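## Task

Set the red-capped bottle upright on the wall ledge marked with a blue label strip, and make sure every other bottle finishes on its own ledge. Each bottle's entire base must rest on its ledge, and everything must stay put without the robot supporting it. Finish by releasing and moving the grippers away.

## Robot and tools

Robot: two arms, left_arm and right_arm, each with six joints and a parallel gripper. The names are labels only; left_arm sits on the +y side of the scene.

Frame: one shared world frame for every reported pose. Origin at table-top height, midway between the arms, roughly 5 to 10 cm behind the table's near edge. +x points out over the table, +z points up, +y toward left_arm. Gripper fingers point along the gripper's own +z and close along its y. The reported end_effector_position (metres) is the point between the finger pads, about 1 cm short of the tips; end_effector_quat_wxyz is its orientation. Printed hand positions may be off, more so when reaching far.

Row layout (used by execute_actions and move): one flat list of 14 numbers covering both arms, always all 14 even if one arm stays still. First 7 are left_arm, last 7 right_arm. Within each arm: six joint numbers in the order elbow, waist, shoulder, wrist roll, wrist yaw, wrist pitch, then the gripper opening. Every number lies in [-1, 1]. Joint numbers are offsets, not poses, scaled so 1.0 equals 1.202 rad waist, 1.258 rad shoulder, 1.238 rad elbow, 2.073 rad wrist pitch, 2.022 rad wrist yaw and wrist roll. Waist, shoulder and wrist roll have flipped signs versus the URDF, both in commands and in all readings. The gripper number is absolute: +1 fully open, -1 closed.

Joint ranges (URDF signs; negate and swap ends for waist, shoulder, wrist roll to get your sign convention): waist -2.618 to 3.054, shoulder 0.000 to 3.142, elbow 0.000 to 3.142, wrist pitch -1.571 to 1.571, wrist yaw -1.571 to 1.571, wrist roll -2.094 to 2.094. True ends may differ by up to 0.036 rad. An action asking a joint to exceed its range by more than 0.036 rad is rejected for both arms; if that happens to the first action of a call, or any action is malformed, the entire call does nothing. Joints pushed to a real end stop there and the result may print "joint sent to its limit"; its absence proves nothing.

execute_actions(actions): a list of up to 15 actions; each action is a table of up to 15 rows, one row per 1/30 s control step, 0.5 s per action. A table with fewer rows repeats its final row to fill 15 steps. Joint offsets in every row are measured from the angles the arm had when that action began (for a call's first action, the last reported angles), not from the previous row. An empty list just returns state and images.

move(target, speed, blocking): target is one 14-number row; its offsets are measured from the Joint positions in the latest result showing them. All joints travel proportionally, so grippers trace curves; duration 0.5 to 10 s, cut off at 10 s. speed (0.01 to 2 rad/s, default 0.5) caps the joint with the longest travel. No obstacle or arm-to-arm avoidance. Finger openings apply immediately. With blocking=false you get a result after 0.5 s while it continues; use wait(0) to poll, and call wait or stop before sending anything else. The result adds a move: line giving the ending (done, off_target, moving, held, fault), limits=held or limits=none, and each arm's joint farthest from target. After limits=held an arm may suddenly speed up. Faster moves and targets set deep past a contact press harder.

wait(seconds): 0 to 10; the arms keep their last command and a running move continues. stop(): brakes a running move, needing room; fingers keep moving. zoom_image(camera, region): region [x0, y0, x1, y1] in pixels, top-left origin, at most 504 by 504. finished_scene(scene): ends scene 1 or 2 irreversibly and reports success; the next scene's task arrives in its result. Answering without a tool call ends everything.

Cameras: cam_head_left and cam_head_right (896x504), cam_left_wrist and cam_right_wrist (504x504, fisheye), returned in that order; calibrations are given and may drift slightly per scene.

Readings: Joint positions (rad) and Joint velocities per arm in the joint order above, plus finger gap in metres (0.094 fully open). Joint targets shows what joints are currently driven toward. grip_measured is the opening on the command scale, with a fixed error up to about 1 mm. To hold something, command roughly 0.03 below grip_measured; smaller gaps grip lighter. Pads push about 50 to 62 N. Step readings list joint angles at some steps; HELD marks steps an arm was held back. "joint command not followed" means a clearance check altered targets. Torques include offsets and friction.

Motion limits: each joint target stays within a lead of its measured angle (waist 0.202, shoulder 0.258, elbow 0.238, wrist pitch 0.573, wrist yaw and roll 0.522 rad), and targets are scaled back if they would put the gripper over 70 mm from where it is, so large offsets need several actions. Zero offsets can let an arm sag; correct by commanding back to the desired angles.

Avoid: dropping or knocking anything off the table, slamming, hard pushes, arms colliding, and hitting the bar and plate behind the bases (up to about 3 cm tall). Brief tugs or pushes may disturb held or loose objects. Holding loads heats motors: MOTOR HOT from 75 C, a 10 s stop at 90 C, and at 100 C the arm goes limp and falls (OVER-TEMPERATURE FAULT). The robot holds the last command while you think; less robot time and smoother, lower-effort motion are better.

Each tool is called after "Emit:" by a JSON object that holds its "name" and its "arguments".

## Session

Emit:
{"name": "execute_actions", "arguments": {"actions": []}}

Scene clock: 0.00 s.
left_arm: end_effector_position=(+0.3712, +0.3129, +0.4113) grip_measured=+1.000 end_effector_quat_wxyz=(+0.721, +0.003, +0.692, +0.018) | right_arm: end_effector_position=(+0.3649, -0.3531, +0.3990) grip_measured=+1.000 end_effector_quat_wxyz=(+0.713, +0.028, +0.700, -0.004)
Joint names: [elbow, waist, shoulder, wrist roll, wrist yaw, wrist pitch]
Joint positions: left_arm=[ 1.06   0.016 -1.038 -0.009 -0.005  0.003  0.094] | right_arm=[ 1.046  0.014 -1.052  0.007 -0.004 -0.006  0.094]
Joint velocities: left_arm=[-0.027 -0.002 -0.002  0.007 -0.022 -0.007  0.   ] | right_arm=[-0.002  0.002 -0.007  0.022 -0.022  0.022  0.   ]
Joint torques (N m, as the arm reports them, + toward a larger Joint positions number): no reading
Motor temperatures (°C, as the motors report them): left_arm=[34 29 32 31 28 39] | right_arm=[35 32 32 31 29 39]
Joint targets: left_arm=[1.069 0.015 -1.033 -0.009 -0.006 0.001] | right_arm=[1.062 0.012 -1.046 0.008 -0.007 0.010]

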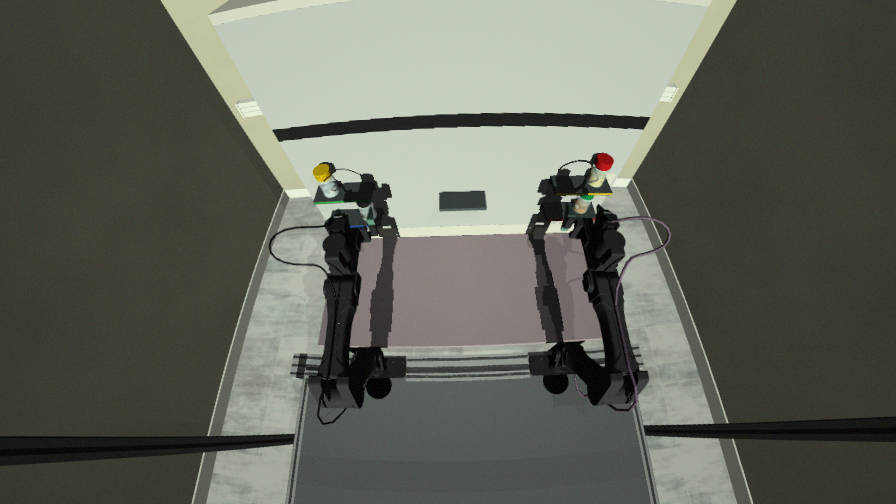

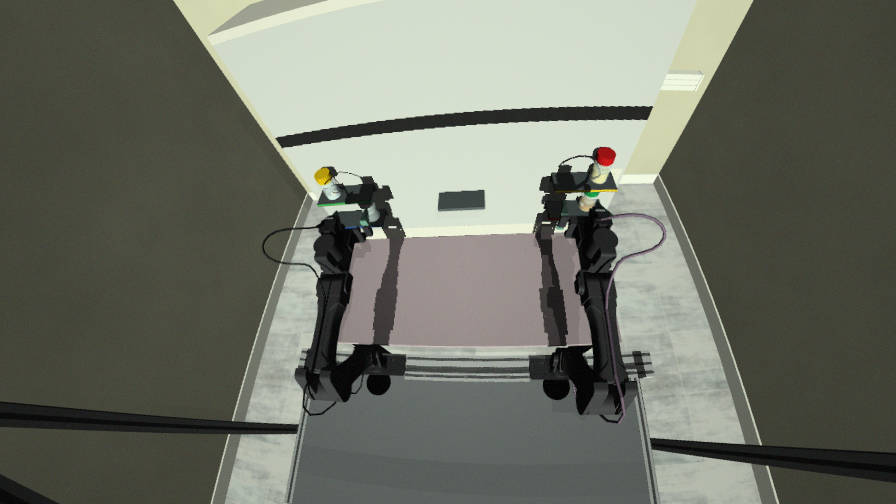

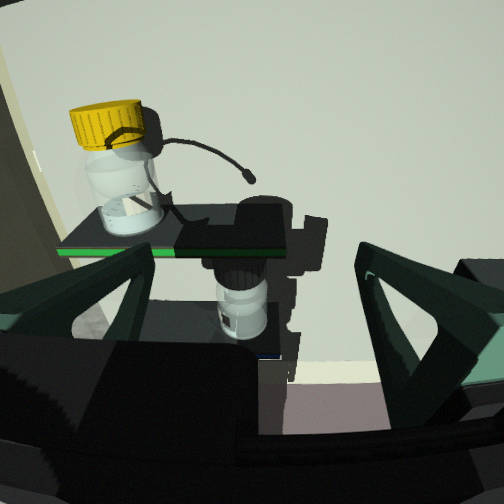

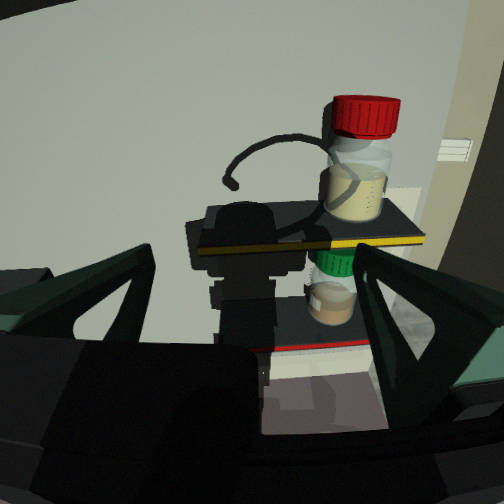

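Emit:
{"name": "wait", "arguments": {"seconds": 0}}

Emit:
{"name": "zoom_image", "arguments": {"camera": "cam_head_left", "region": [290,140,430,250]}}

Emit:
{"name": "zoom_image", "arguments": {"camera": "cam_head_left", "region": [520,130,660,240]}}

Scene clock: 6.00 s.
left_arm: end_effector_position=(+0.3712, +0.3129, +0.4113) grip_measured=+1.000 end_effector_quat_wxyz=(+0.721, +0.003, +0.692, +0.018) | right_arm: end_effector_position=(+0.3649, -0.3531, +0.3990) grip_measured=+1.000 end_effector_quat_wxyz=(+0.713, +0.028, +0.700, -0.004)
Joint names: [elbow, waist, shoulder, wrist roll, wrist yaw, wrist pitch]
Joint positions: left_arm=[ 1.06   0.016 -1.038 -0.009 -0.005  0.003  0.094] | right_arm=[ 1.046  0.014 -1.052  0.007 -0.004 -0.006  0.094]
Joint velocities: left_arm=[-0.007 -0.007 -0.007 -0.022  0.022 -0.007  0.   ] | right_arm=[-0.007 -0.007  0.007  0.037 -0.037  0.022  0.   ]
Joint torques (N m, as the arm reports them, + toward a larger Joint positions number): left_arm=[ 7.14 -0.09  2.89  0.   -0.03  1.71] | right_arm=[ 7.45 -0.19  3.03  0.02  0.01  2.07]
Motor temperatures (°C, as the motors report them): left_arm=[36 29 32 31 28 41] | right_arm=[36 32 32 31 29 40]
Joint targets: left_arm=[1.069 0.015 -1.033 -0.009 -0.006 0.001] | right_arm=[1.062 0.012 -1.046 0.008 -0.007 0.010]

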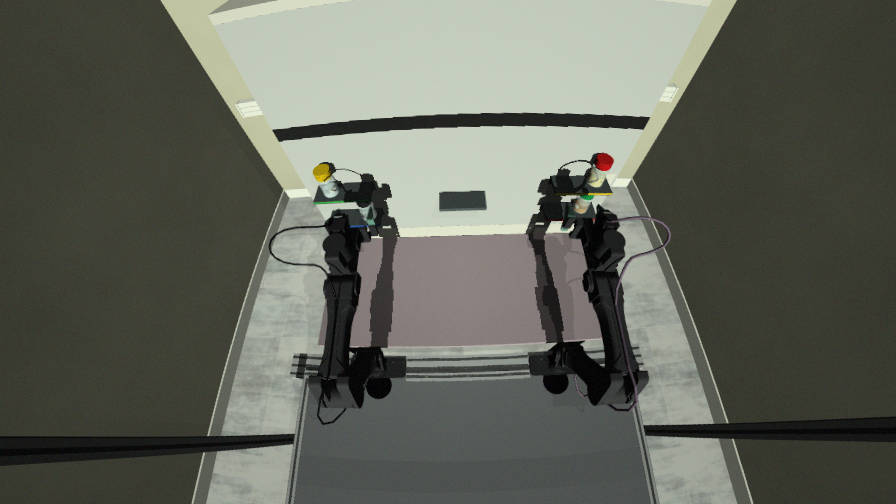

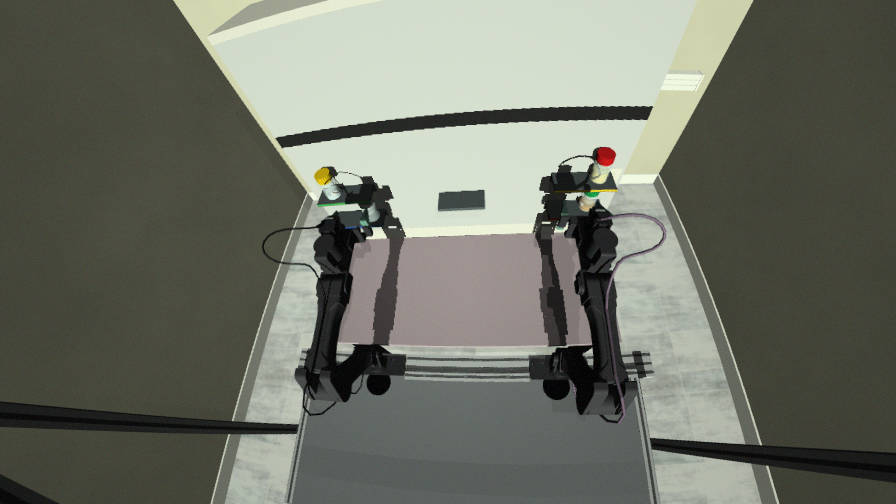

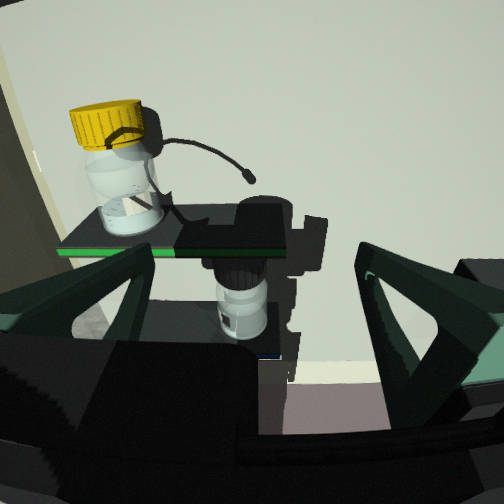

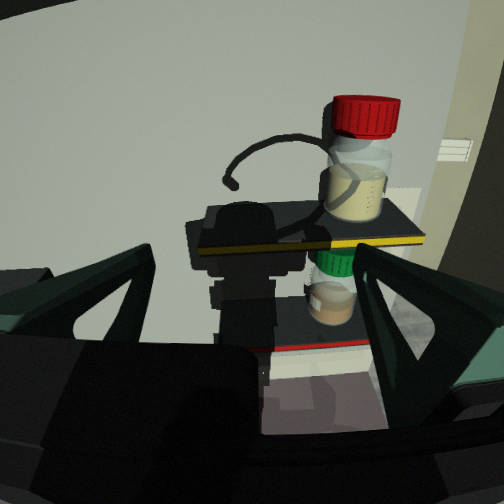

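Region (290, 140, 430, 250) of cam_head_left's 896x504 image, scaled by 3.600, with more detail than that image has; it fills the top 396 rows of this view, and the rest is white.

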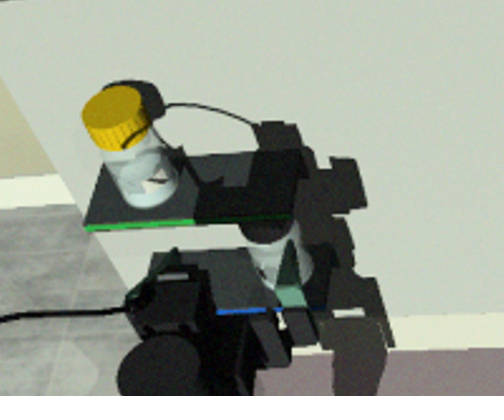

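Region (520, 130, 660, 240) of cam_head_left's 896x504 image, scaled by 3.600, with more detail than that image has; it fills the top 396 rows of this view, and the rest is white.

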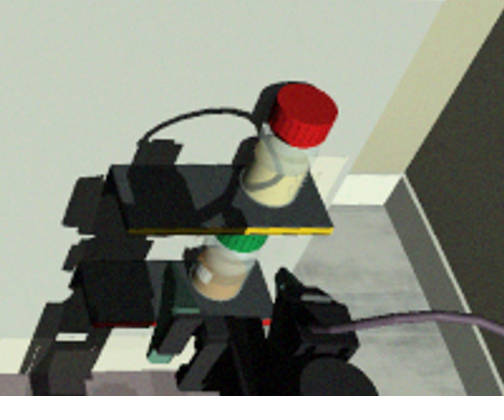

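Emit:
{"name": "move", "arguments": {"target": [0,0,0,0,0,0.012,1,0.242,0.149,-0.271,0,0,0.056,1], "speed": 0.4}}

Scene clock: 38.87 s.
left_arm: end_effector_position=(+0.3711, +0.3129, +0.4140) grip_measured=+1.000 end_effector_quat_wxyz=(+0.725, +0.003, +0.688, +0.018) | right_arm: end_effector_position=(+0.4420, -0.4394, +0.4108) grip_measured=+1.000 end_effector_quat_wxyz=(+0.711, +0.091, +0.694, -0.065)
Joint names: [elbow, waist, shoulder, wrist roll, wrist yaw, wrist pitch]
Joint positions: left_arm=[ 1.06   0.016 -1.038 -0.009 -0.005  0.013  0.094] | right_arm=[ 1.308  0.189 -1.395  0.007 -0.004  0.085  0.094]
Joint velocities: left_arm=[-0.007  0.017 -0.002  0.007  0.022 -0.007  0.   ] | right_arm=[-0.017  0.007  0.012  0.022  0.066  0.037  0.   ]
Joint torques (N m, as the arm reports them, + toward a larger Joint positions number): left_arm=[ 6.53  0.02  2.51  0.   -0.01  1.85] | right_arm=[9.45 0.4  6.01 0.01 0.05 2.21]
Motor temperatures (°C, as the motors report them): left_arm=[38 29 32 31 28 43] | right_arm=[38 32 32 31 29 42]
Joint targets: left_arm=[1.060 0.016 -1.038 -0.009 -0.005 0.028] | right_arm=[1.346 0.193 -1.393 0.007 -0.004 0.110]
move: off_target (right_arm); limits=none; left_arm: farthest joint: the wrist pitch, 0.015 radians from its target (0.025 radians at the start); right_arm: farthest joint: the elbow, 0.038 radians from its target (0.299 radians at the start)
camera_calibration (this result's frames):
cam_left_wrist: T_world_to_cam=[[0.0167146, -0.998581, -0.0505598, 0.326286], [-0.534229, 0.0338246, -0.844663, 0.544075], [0.845174, 0.0411288, -0.532906, 0.0249299], [0, 0, 0, 1]] pos_world=[0.264137, 0.306394, 0.489342]
cam_right_wrist: T_world_to_cam=[[-0.221557, -0.974253, -0.0417572, -0.312055], [-0.538268, 0.157891, -0.827852, 0.654145], [0.81313, -0.16094, -0.559391, -0.0789768], [0, 0, 0, 1]] pos_world=[0.347185, -0.420014, 0.484325]

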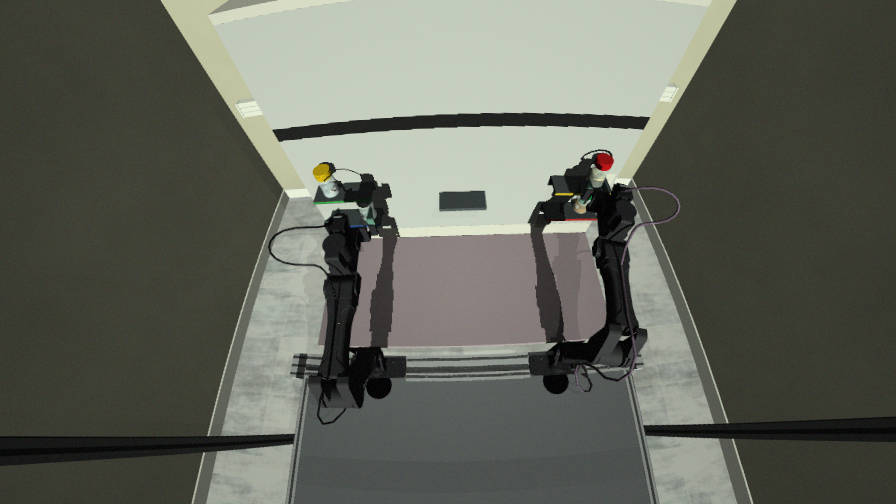

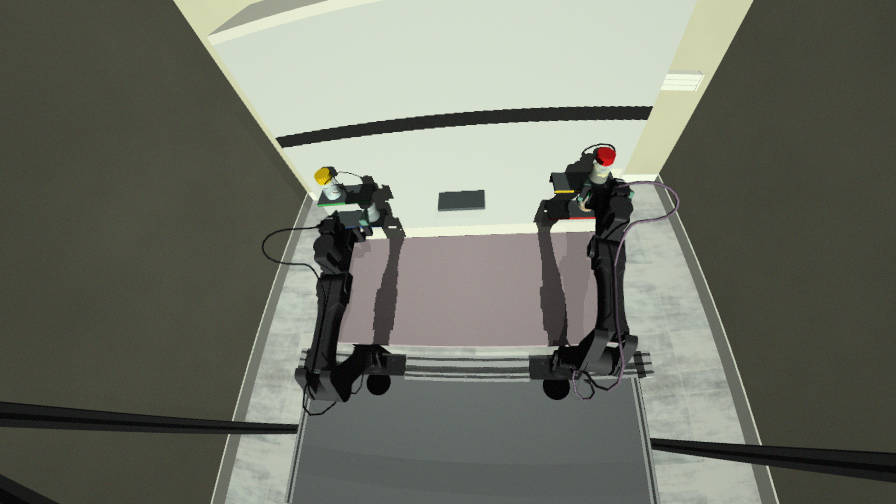

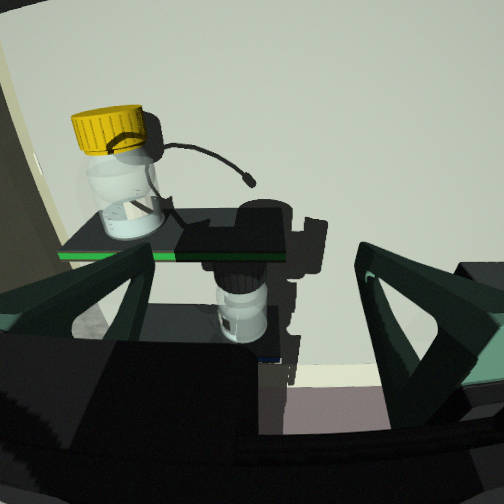

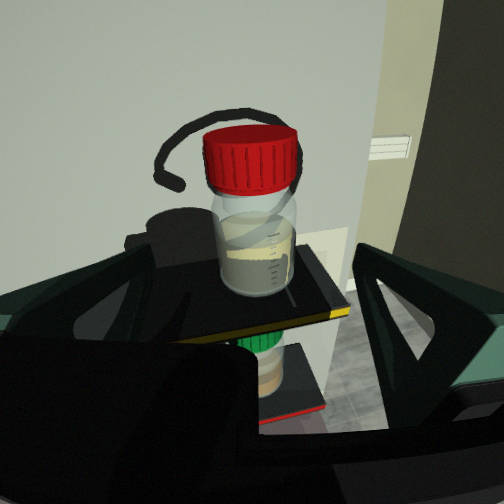

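Emit:
{"name": "move", "arguments": {"target": [0,0,0,0,0,0.007,1,0.124,0,-0.122,0,0,0.036,1], "speed": 0.25}}

Scene clock: 55.87 s.
left_arm: end_effector_position=(+0.3711, +0.3129, +0.4140) grip_measured=+1.000 end_effector_quat_wxyz=(+0.725, +0.003, +0.688, +0.018) | right_arm: end_effector_position=(+0.4822, -0.4486, +0.4103) grip_measured=+1.000 end_effector_quat_wxyz=(+0.716, +0.090, +0.689, -0.066)
Joint names: [elbow, waist, shoulder, wrist roll, wrist yaw, wrist pitch]
Joint positions: left_arm=[ 1.06   0.016 -1.038 -0.009 -0.005  0.013  0.094] | right_arm=[ 1.425  0.189 -1.548  0.007 -0.004  0.135  0.094]
Joint velocities: left_arm=[-0.002  0.012 -0.007  0.007  0.037  0.007  0.   ] | right_arm=[-0.002 -0.002  0.007 -0.022  0.022  0.051  0.   ]
Joint torques (N m, as the arm reports them, + toward a larger Joint positions number): left_arm=[ 6.52  0.01  2.51  0.   -0.01  1.86] | right_arm=[ 9.27 -0.09  7.3   0.01  0.02  2.13]
Motor temperatures (°C, as the motors report them): left_arm=[38 29 32 31 28 44] | right_arm=[40 32 33 31 29 43]
Joint targets: left_arm=[1.060 0.016 -1.038 -0.009 -0.005 0.028] | right_arm=[1.461 0.189 -1.548 0.007 -0.004 0.160]
move: off_target (right_arm); limits=none; left_arm: farthest joint: the wrist pitch, 0.014 radians from its target (0.014 radians at the start); right_arm: farthest joint: the elbow, 0.037 radians from its target (0.154 radians at the start)
camera_calibration (this result's frames):
cam_left_wrist: T_world_to_cam=[[0.0167146, -0.998581, -0.0505598, 0.326286], [-0.534229, 0.0338246, -0.844663, 0.544075], [0.845174, 0.0411288, -0.532906, 0.0249299], [0, 0, 0, 1]] pos_world=[0.264137, 0.306394, 0.489342]
cam_right_wrist: T_world_to_cam=[[-0.221614, -0.97424, -0.041751, -0.312041], [-0.526732, 0.15563, -0.835663, 0.673479], [0.820635, -0.163203, -0.547653, -0.122875], [0, 0, 0, 1]] pos_world=[0.386426, -0.42887, 0.48248]

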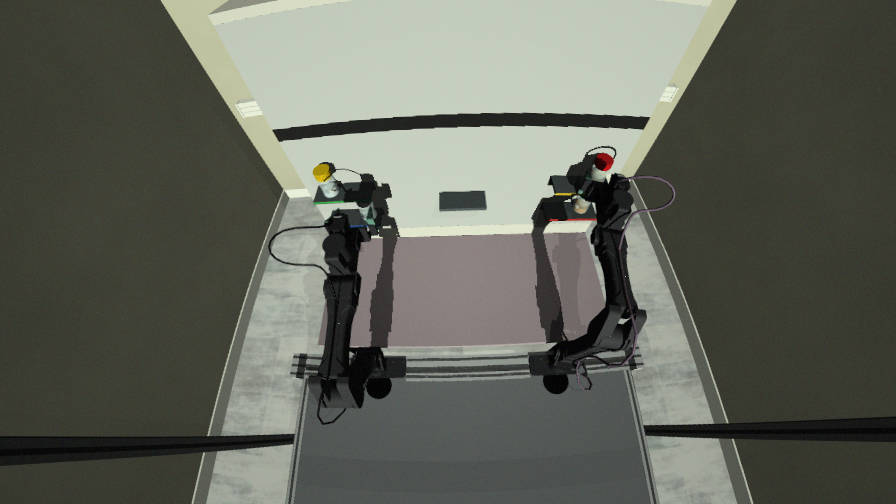

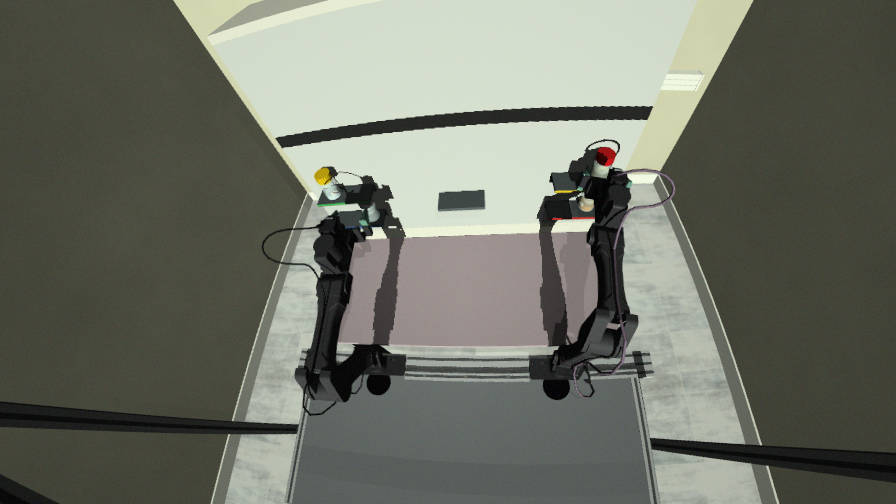

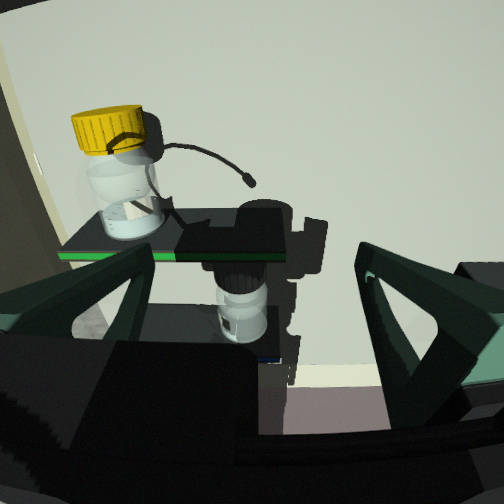

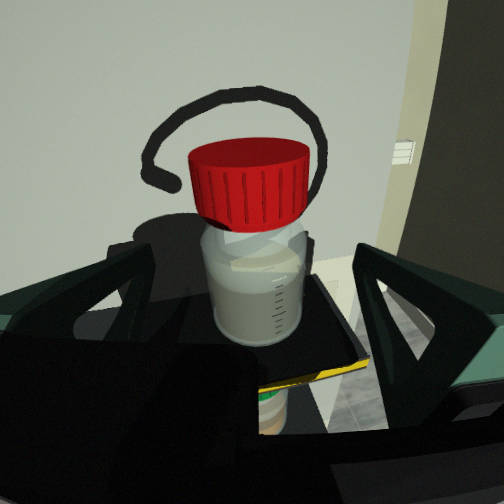

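Emit:
{"name": "execute_actions", "arguments": {"actions": [[[0,0,0,0,0,0.007,1,0.035,0,-0.012,0,0,0.012,1],[0,0,0,0,0,0.007,1,0.042,0,-0.024,0,0,0.012,1],[0,0,0,0,0,0.007,1,0.049,0,-0.036,0,0,0.012,1],[0,0,0,0,0,0.007,1,0.056,0,-0.046,0,0,0.012,1],[0,0,0,0,0,0.007,1,0.063,0,-0.054,0,0,0.012,1]]]}}

Emit:
{"name": "wait", "arguments": {"seconds": 0.5}}

Scene clock: 70.13 s.
left_arm: end_effector_position=(+0.3711, +0.3129, +0.4141) grip_measured=+1.000 end_effector_quat_wxyz=(+0.725, +0.003, +0.688, +0.018) | right_arm: end_effector_position=(+0.5033, -0.4526, +0.3949) grip_measured=+1.000 end_effector_quat_wxyz=(+0.706, +0.091, +0.699, -0.064)
Joint names: [elbow, waist, shoulder, wrist roll, wrist yaw, wrist pitch]
Joint positions: left_arm=[ 1.06   0.016 -1.038 -0.009 -0.005  0.014  0.094] | right_arm=[ 1.467  0.189 -1.625  0.007 -0.004  0.141  0.094]
Joint velocities: left_arm=[ 0.002  0.002 -0.002  0.051  0.022  0.022  0.   ] | right_arm=[-0.017  0.002 -0.032  0.007 -0.037 -0.066  0.   ]
Joint torques (N m, as the arm reports them, + toward a larger Joint positions number): left_arm=[ 6.53  0.01  2.51  0.   -0.01  1.86] | right_arm=[9.36 0.   9.16 0.01 0.03 2.09]
Motor temperatures (°C, as the motors report them): left_arm=[38 29 32 31 28 44] | right_arm=[41 32 34 31 29 43]
Joint targets: left_arm=[1.060 0.016 -1.038 -0.009 -0.005 0.028] | right_arm=[1.502 0.189 -1.616 0.007 -0.004 0.159]
Step readings (joint positions):
0: left_arm=[1.060 0.016 -1.038 -0.009 -0.005 0.013] | right_arm=[1.425 0.189 -1.548 0.007 -0.004 0.135]
1: left_arm=[1.060 0.016 -1.038 -0.009 -0.005 0.013] | right_arm=[1.426 0.189 -1.549 0.007 -0.004 0.136]
2: left_arm=[1.060 0.016 -1.038 -0.009 -0.005 0.013] | right_arm=[1.431 0.189 -1.554 0.007 -0.004 0.136]
4: left_arm=[1.060 0.016 -1.038 -0.009 -0.005 0.013] | right_arm=[1.449 0.189 -1.574 0.007 -0.004 0.139]
8: left_arm=[1.060 0.016 -1.038 -0.009 -0.005 0.013] | right_arm=[1.467 0.189 -1.613 0.007 -0.004 0.143]
15: Joint positions above
camera_calibration (this result's frames):
cam_left_wrist: T_world_to_cam=[[0.0167264, -0.998581, -0.0505599, 0.326284], [-0.533907, 0.033834, -0.844866, 0.544114], [0.845378, 0.0411259, -0.532583, 0.0247764], [0, 0, 0, 1]] pos_world=[0.264103, 0.306393, 0.489396]
cam_right_wrist: T_world_to_cam=[[-0.2215, -0.974266, -0.0417642, -0.31205], [-0.549697, 0.16012, -0.819875, 0.679677], [0.805463, -0.158645, -0.571017, -0.130436], [0, 0, 0, 1]] pos_world=[0.409558, -0.433542, 0.469737]

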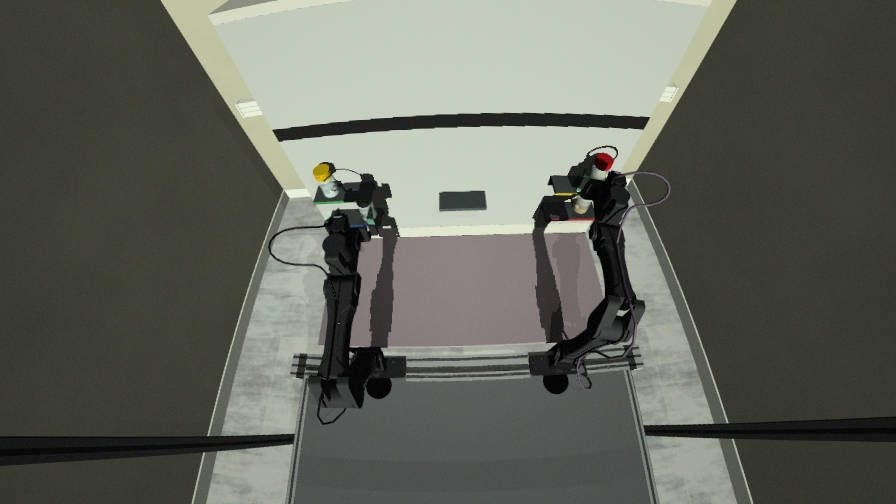

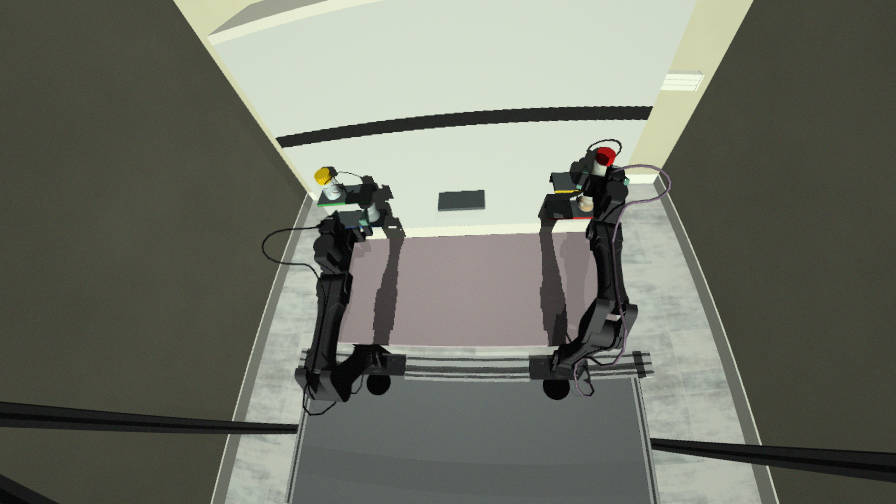

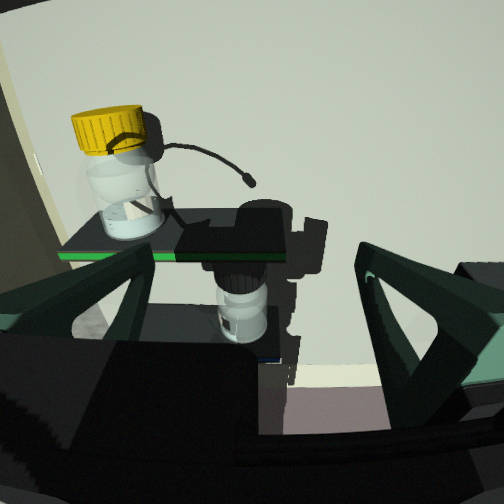

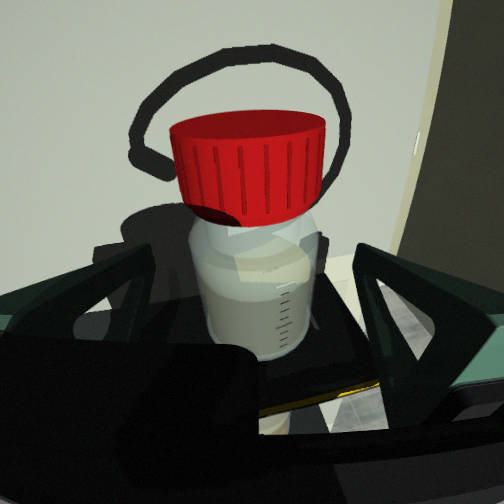

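Scene clock: 70.63 s.
left_arm: end_effector_position=(+0.3711, +0.3129, +0.4141) grip_measured=+1.000 end_effector_quat_wxyz=(+0.725, +0.003, +0.688, +0.018) | right_arm: end_effector_position=(+0.5033, -0.4526, +0.3949) grip_measured=+1.000 end_effector_quat_wxyz=(+0.706, +0.091, +0.699, -0.064)
Joint names: [elbow, waist, shoulder, wrist roll, wrist yaw, wrist pitch]
Joint positions: left_arm=[ 1.06   0.016 -1.038 -0.009 -0.005  0.014  0.094] | right_arm=[ 1.467  0.189 -1.625  0.007 -0.004  0.141  0.094]
Joint velocities: left_arm=[-0.002 -0.002  0.012 -0.022  0.037  0.007  0.   ] | right_arm=[ 0.002  0.002 -0.012  0.022 -0.007 -0.051  0.   ]
Joint torques (N m, as the arm reports them, + toward a larger Joint positions number): left_arm=[ 6.52  0.01  2.51  0.   -0.01  1.86] | right_arm=[9.16 0.   9.05 0.01 0.03 2.12]
Motor temperatures (°C, as the motors report them): left_arm=[38 29 32 31 28 44] | right_arm=[41 32 34 31 29 43]
Joint targets: left_arm=[1.060 0.016 -1.038 -0.009 -0.005 0.028] | right_arm=[1.502 0.189 -1.616 0.007 -0.004 0.159]
wait: 0.50 s; at rest by 0.17 s
camera_calibration (this result's frames):
cam_left_wrist: T_world_to_cam=[[0.0167264, -0.998581, -0.0505599, 0.326284], [-0.533907, 0.033834, -0.844866, 0.544114], [0.845378, 0.0411259, -0.532583, 0.0247764], [0, 0, 0, 1]] pos_world=[0.264103, 0.306393, 0.489396]
cam_right_wrist: T_world_to_cam=[[-0.2215, -0.974266, -0.0417642, -0.31205], [-0.549697, 0.16012, -0.819875, 0.679677], [0.805463, -0.158645, -0.571017, -0.130436], [0, 0, 0, 1]] pos_world=[0.409558, -0.433542, 0.469737]

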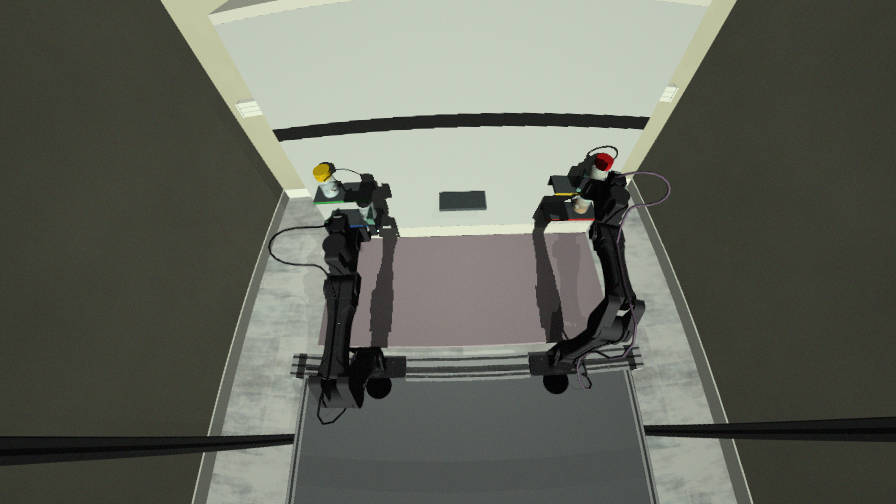

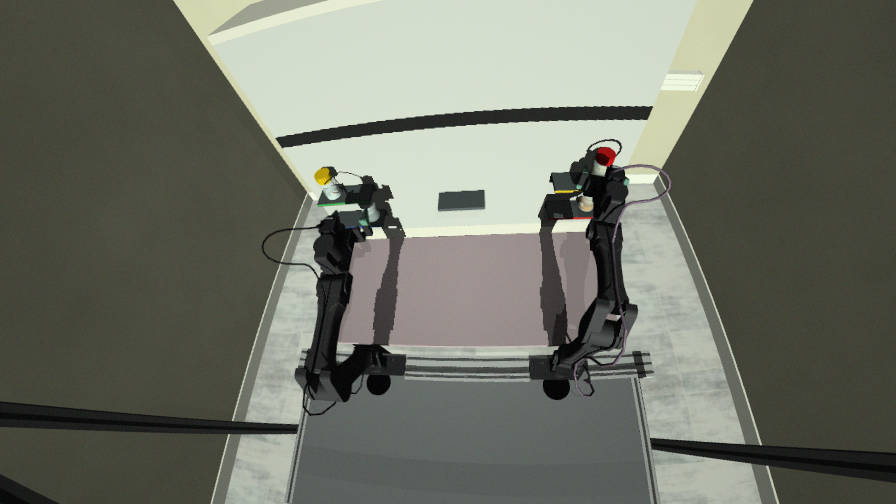

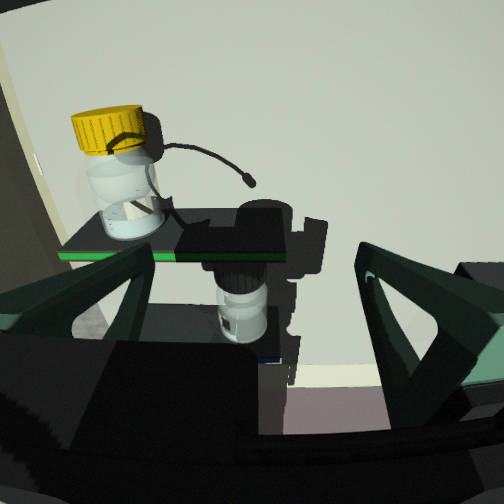

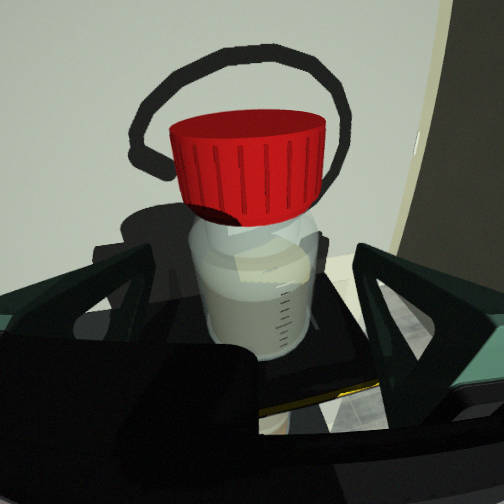

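Emit:
{"name": "execute_actions", "arguments": {"actions": [[[0,0,0,0,0,0.007,1,0.04,0,-0.006,0,0,0.008,1],[0,0,0,0,0,0.007,1,0.054,0,-0.016,0,0,0.007,1],[0,0,0,0,0,0.007,1,0.068,0,-0.026,0,0,0.006,1],[0,0,0,0,0,0.007,1,0.082,0,-0.036,0,0,0.005,1],[0,0,0,0,0,0.007,1,0.093,0,-0.046,0,0,0.004,1]]]}}

Emit:
{"name": "wait", "arguments": {"seconds": 0.3}}

Scene clock: 82.57 s.
left_arm: end_effector_position=(+0.3711, +0.3129, +0.4141) grip_measured=+1.000 end_effector_quat_wxyz=(+0.725, +0.003, +0.688, +0.018) | right_arm: end_effector_position=(+0.5181, -0.4564, +0.4029) grip_measured=+1.000 end_effector_quat_wxyz=(+0.712, +0.091, +0.693, -0.065)
Joint names: [elbow, waist, shoulder, wrist roll, wrist yaw, wrist pitch]
Joint positions: left_arm=[ 1.06   0.016 -1.038 -0.009 -0.005  0.014  0.094] | right_arm=[ 1.547  0.189 -1.685  0.007 -0.004  0.138  0.094]
Joint velocities: left_arm=[-0.017  0.002  0.012 -0.007  0.007 -0.022  0.   ] | right_arm=[-0.012  0.007 -0.002 -0.022  0.022 -0.007  0.   ]
Joint torques (N m, as the arm reports them, + toward a larger Joint positions number): left_arm=[ 6.53  0.    2.51  0.   -0.01  1.86] | right_arm=[9.47 0.   8.99 0.02 0.03 2.  ]
Motor temperatures (°C, as the motors report them): left_arm=[38 29 32 31 28 45] | right_arm=[41 32 35 31 29 43]
Joint targets: left_arm=[1.060 0.016 -1.038 -0.009 -0.005 0.028] | right_arm=[1.583 0.189 -1.682 0.007 -0.004 0.149]
Step readings (joint positions):
0: left_arm=[1.060 0.016 -1.038 -0.009 -0.005 0.014] | right_arm=[1.467 0.189 -1.625 0.007 -0.004 0.141]
1: left_arm=[1.060 0.016 -1.038 -0.009 -0.005 0.014] | right_arm=[1.470 0.189 -1.626 0.007 -0.004 0.140]
2: left_arm=[1.060 0.016 -1.038 -0.009 -0.005 0.014] | right_arm=[1.477 0.189 -1.630 0.007 -0.004 0.139]
4: left_arm=[1.060 0.016 -1.038 -0.009 -0.005 0.014] | right_arm=[1.507 0.189 -1.648 0.007 -0.004 0.139]
8: left_arm=[1.060 0.016 -1.038 -0.009 -0.005 0.014] | right_arm=[1.547 0.189 -1.679 0.007 -0.004 0.139]
15: Joint positions above
camera_calibration (this result's frames):
cam_left_wrist: T_world_to_cam=[[0.0167264, -0.998581, -0.0505599, 0.326284], [-0.533907, 0.033834, -0.844866, 0.544114], [0.845378, 0.0411259, -0.532583, 0.0247764], [0, 0, 0, 1]] pos_world=[0.264103, 0.306393, 0.489396]
cam_right_wrist: T_world_to_cam=[[-0.221568, -0.974251, -0.041756, -0.312052], [-0.536093, 0.157466, -0.829342, 0.690566], [0.814562, -0.16137, -0.557179, -0.149895], [0, 0, 0, 1]] pos_world=[0.423166, -0.436946, 0.476167]

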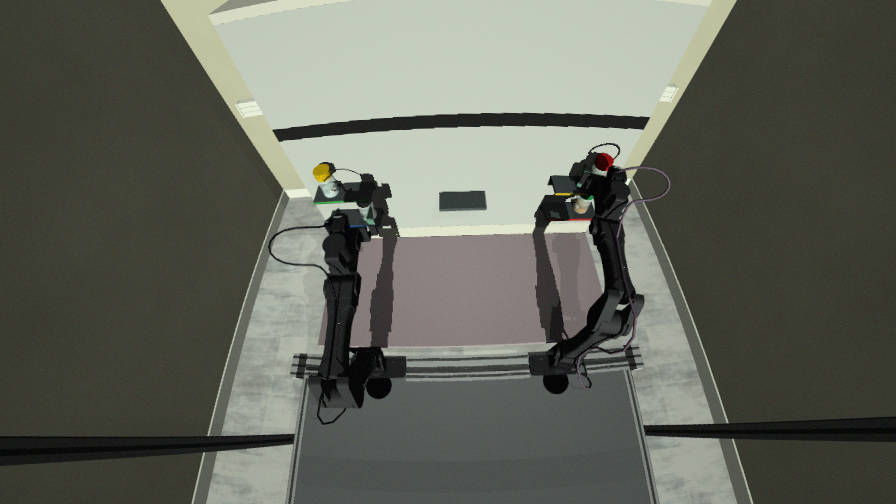

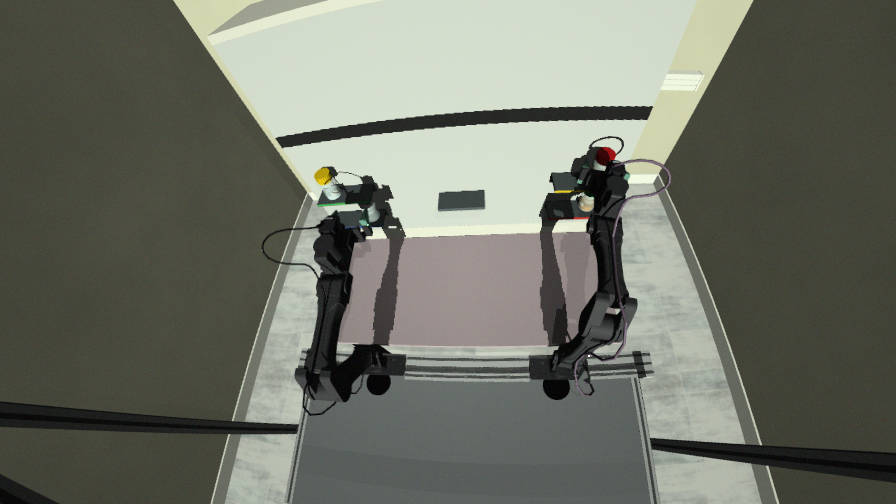

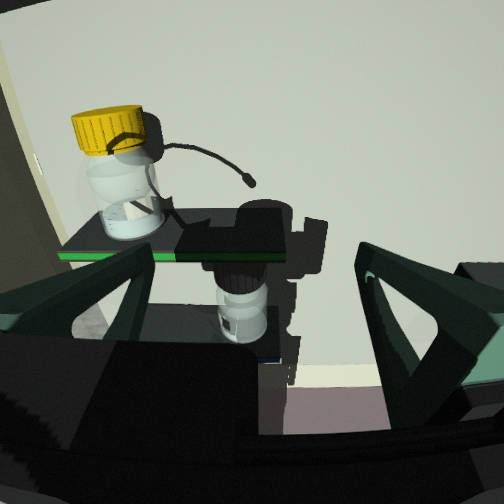

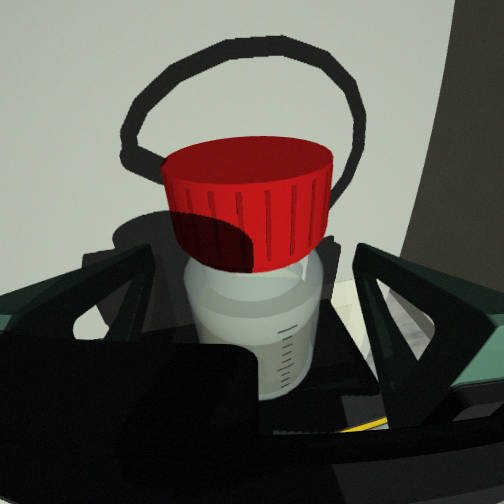

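Scene clock: 82.87 s.
left_arm: end_effector_position=(+0.3711, +0.3129, +0.4141) grip_measured=+1.000 end_effector_quat_wxyz=(+0.725, +0.003, +0.688, +0.018) | right_arm: end_effector_position=(+0.5181, -0.4564, +0.4029) grip_measured=+1.000 end_effector_quat_wxyz=(+0.712, +0.091, +0.693, -0.065)
Joint names: [elbow, waist, shoulder, wrist roll, wrist yaw, wrist pitch]
Joint positions: left_arm=[ 1.06   0.016 -1.038 -0.009 -0.005  0.014  0.094] | right_arm=[ 1.547  0.189 -1.685  0.007 -0.004  0.138  0.094]
Joint velocities: left_arm=[-0.017 -0.017  0.007  0.007 -0.022  0.007  0.   ] | right_arm=[-0.012  0.007  0.007  0.081 -0.066 -0.022  0.   ]
Joint torques (N m, as the arm reports them, + toward a larger Joint positions number): left_arm=[ 6.53  0.    2.51  0.   -0.01  1.86] | right_arm=[9.3  0.03 9.13 0.01 0.03 1.98]
Motor temperatures (°C, as the motors report them): left_arm=[38 29 32 31 28 45] | right_arm=[41 32 35 31 29 43]
Joint targets: left_arm=[1.060 0.016 -1.038 -0.009 -0.005 0.028] | right_arm=[1.583 0.189 -1.682 0.007 -0.004 0.149]
wait: 0.30 s; at rest by 0.17 s
camera_calibration (this result's frames):
cam_left_wrist: T_world_to_cam=[[0.0167264, -0.998581, -0.0505599, 0.326284], [-0.533907, 0.033834, -0.844866, 0.544114], [0.845378, 0.0411259, -0.532583, 0.0247764], [0, 0, 0, 1]] pos_world=[0.264103, 0.306393, 0.489396]
cam_right_wrist: T_world_to_cam=[[-0.221568, -0.974251, -0.041756, -0.312052], [-0.536093, 0.157466, -0.829342, 0.690566], [0.814562, -0.16137, -0.557179, -0.149895], [0, 0, 0, 1]] pos_world=[0.423166, -0.436946, 0.476167]

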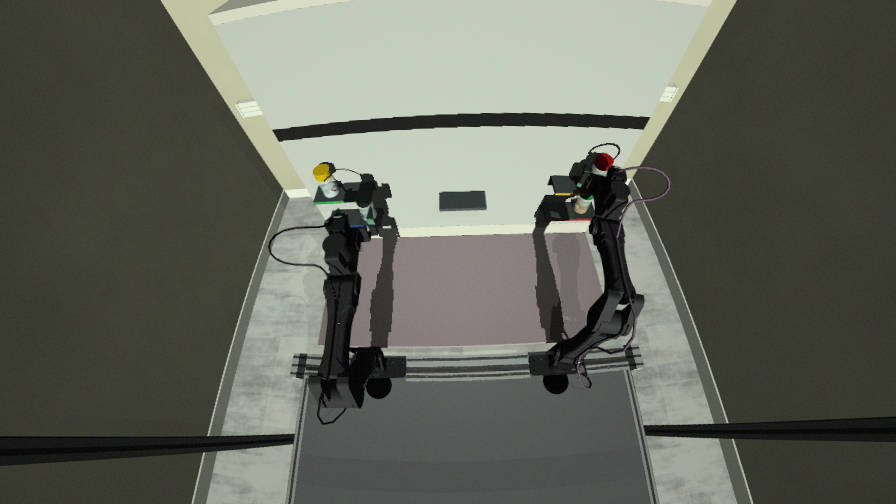

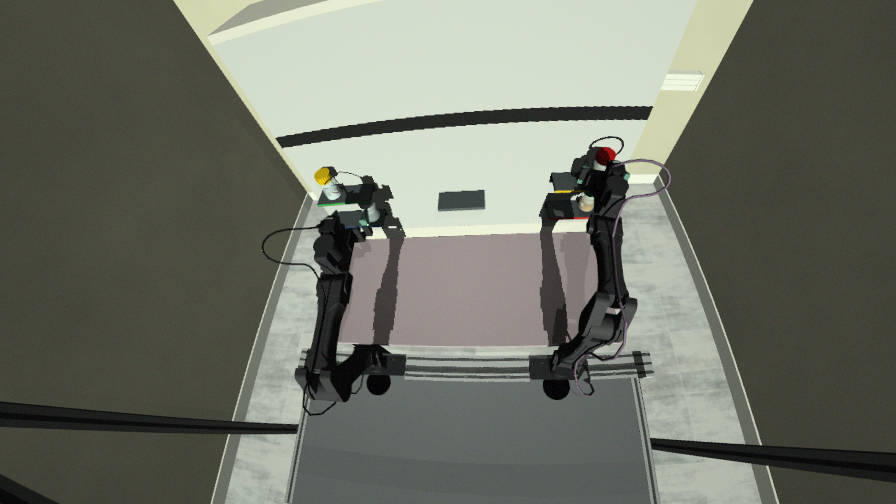

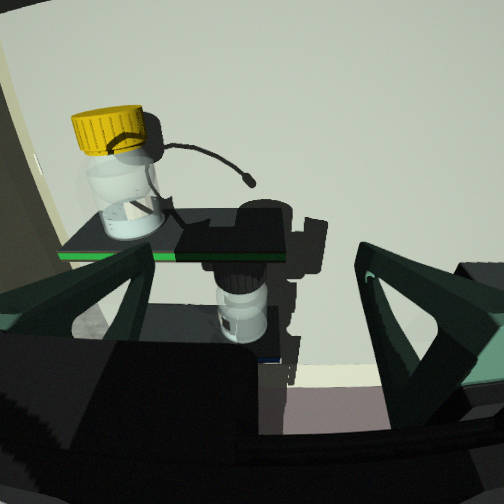

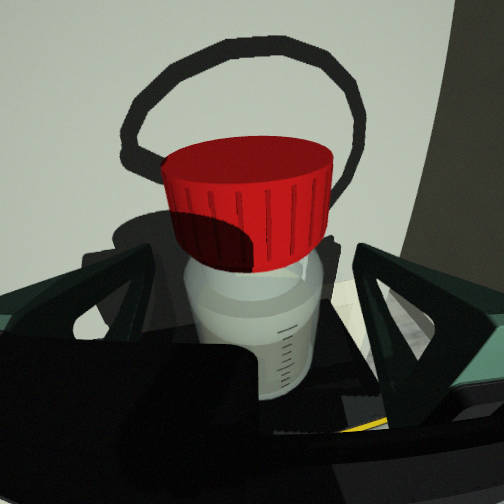

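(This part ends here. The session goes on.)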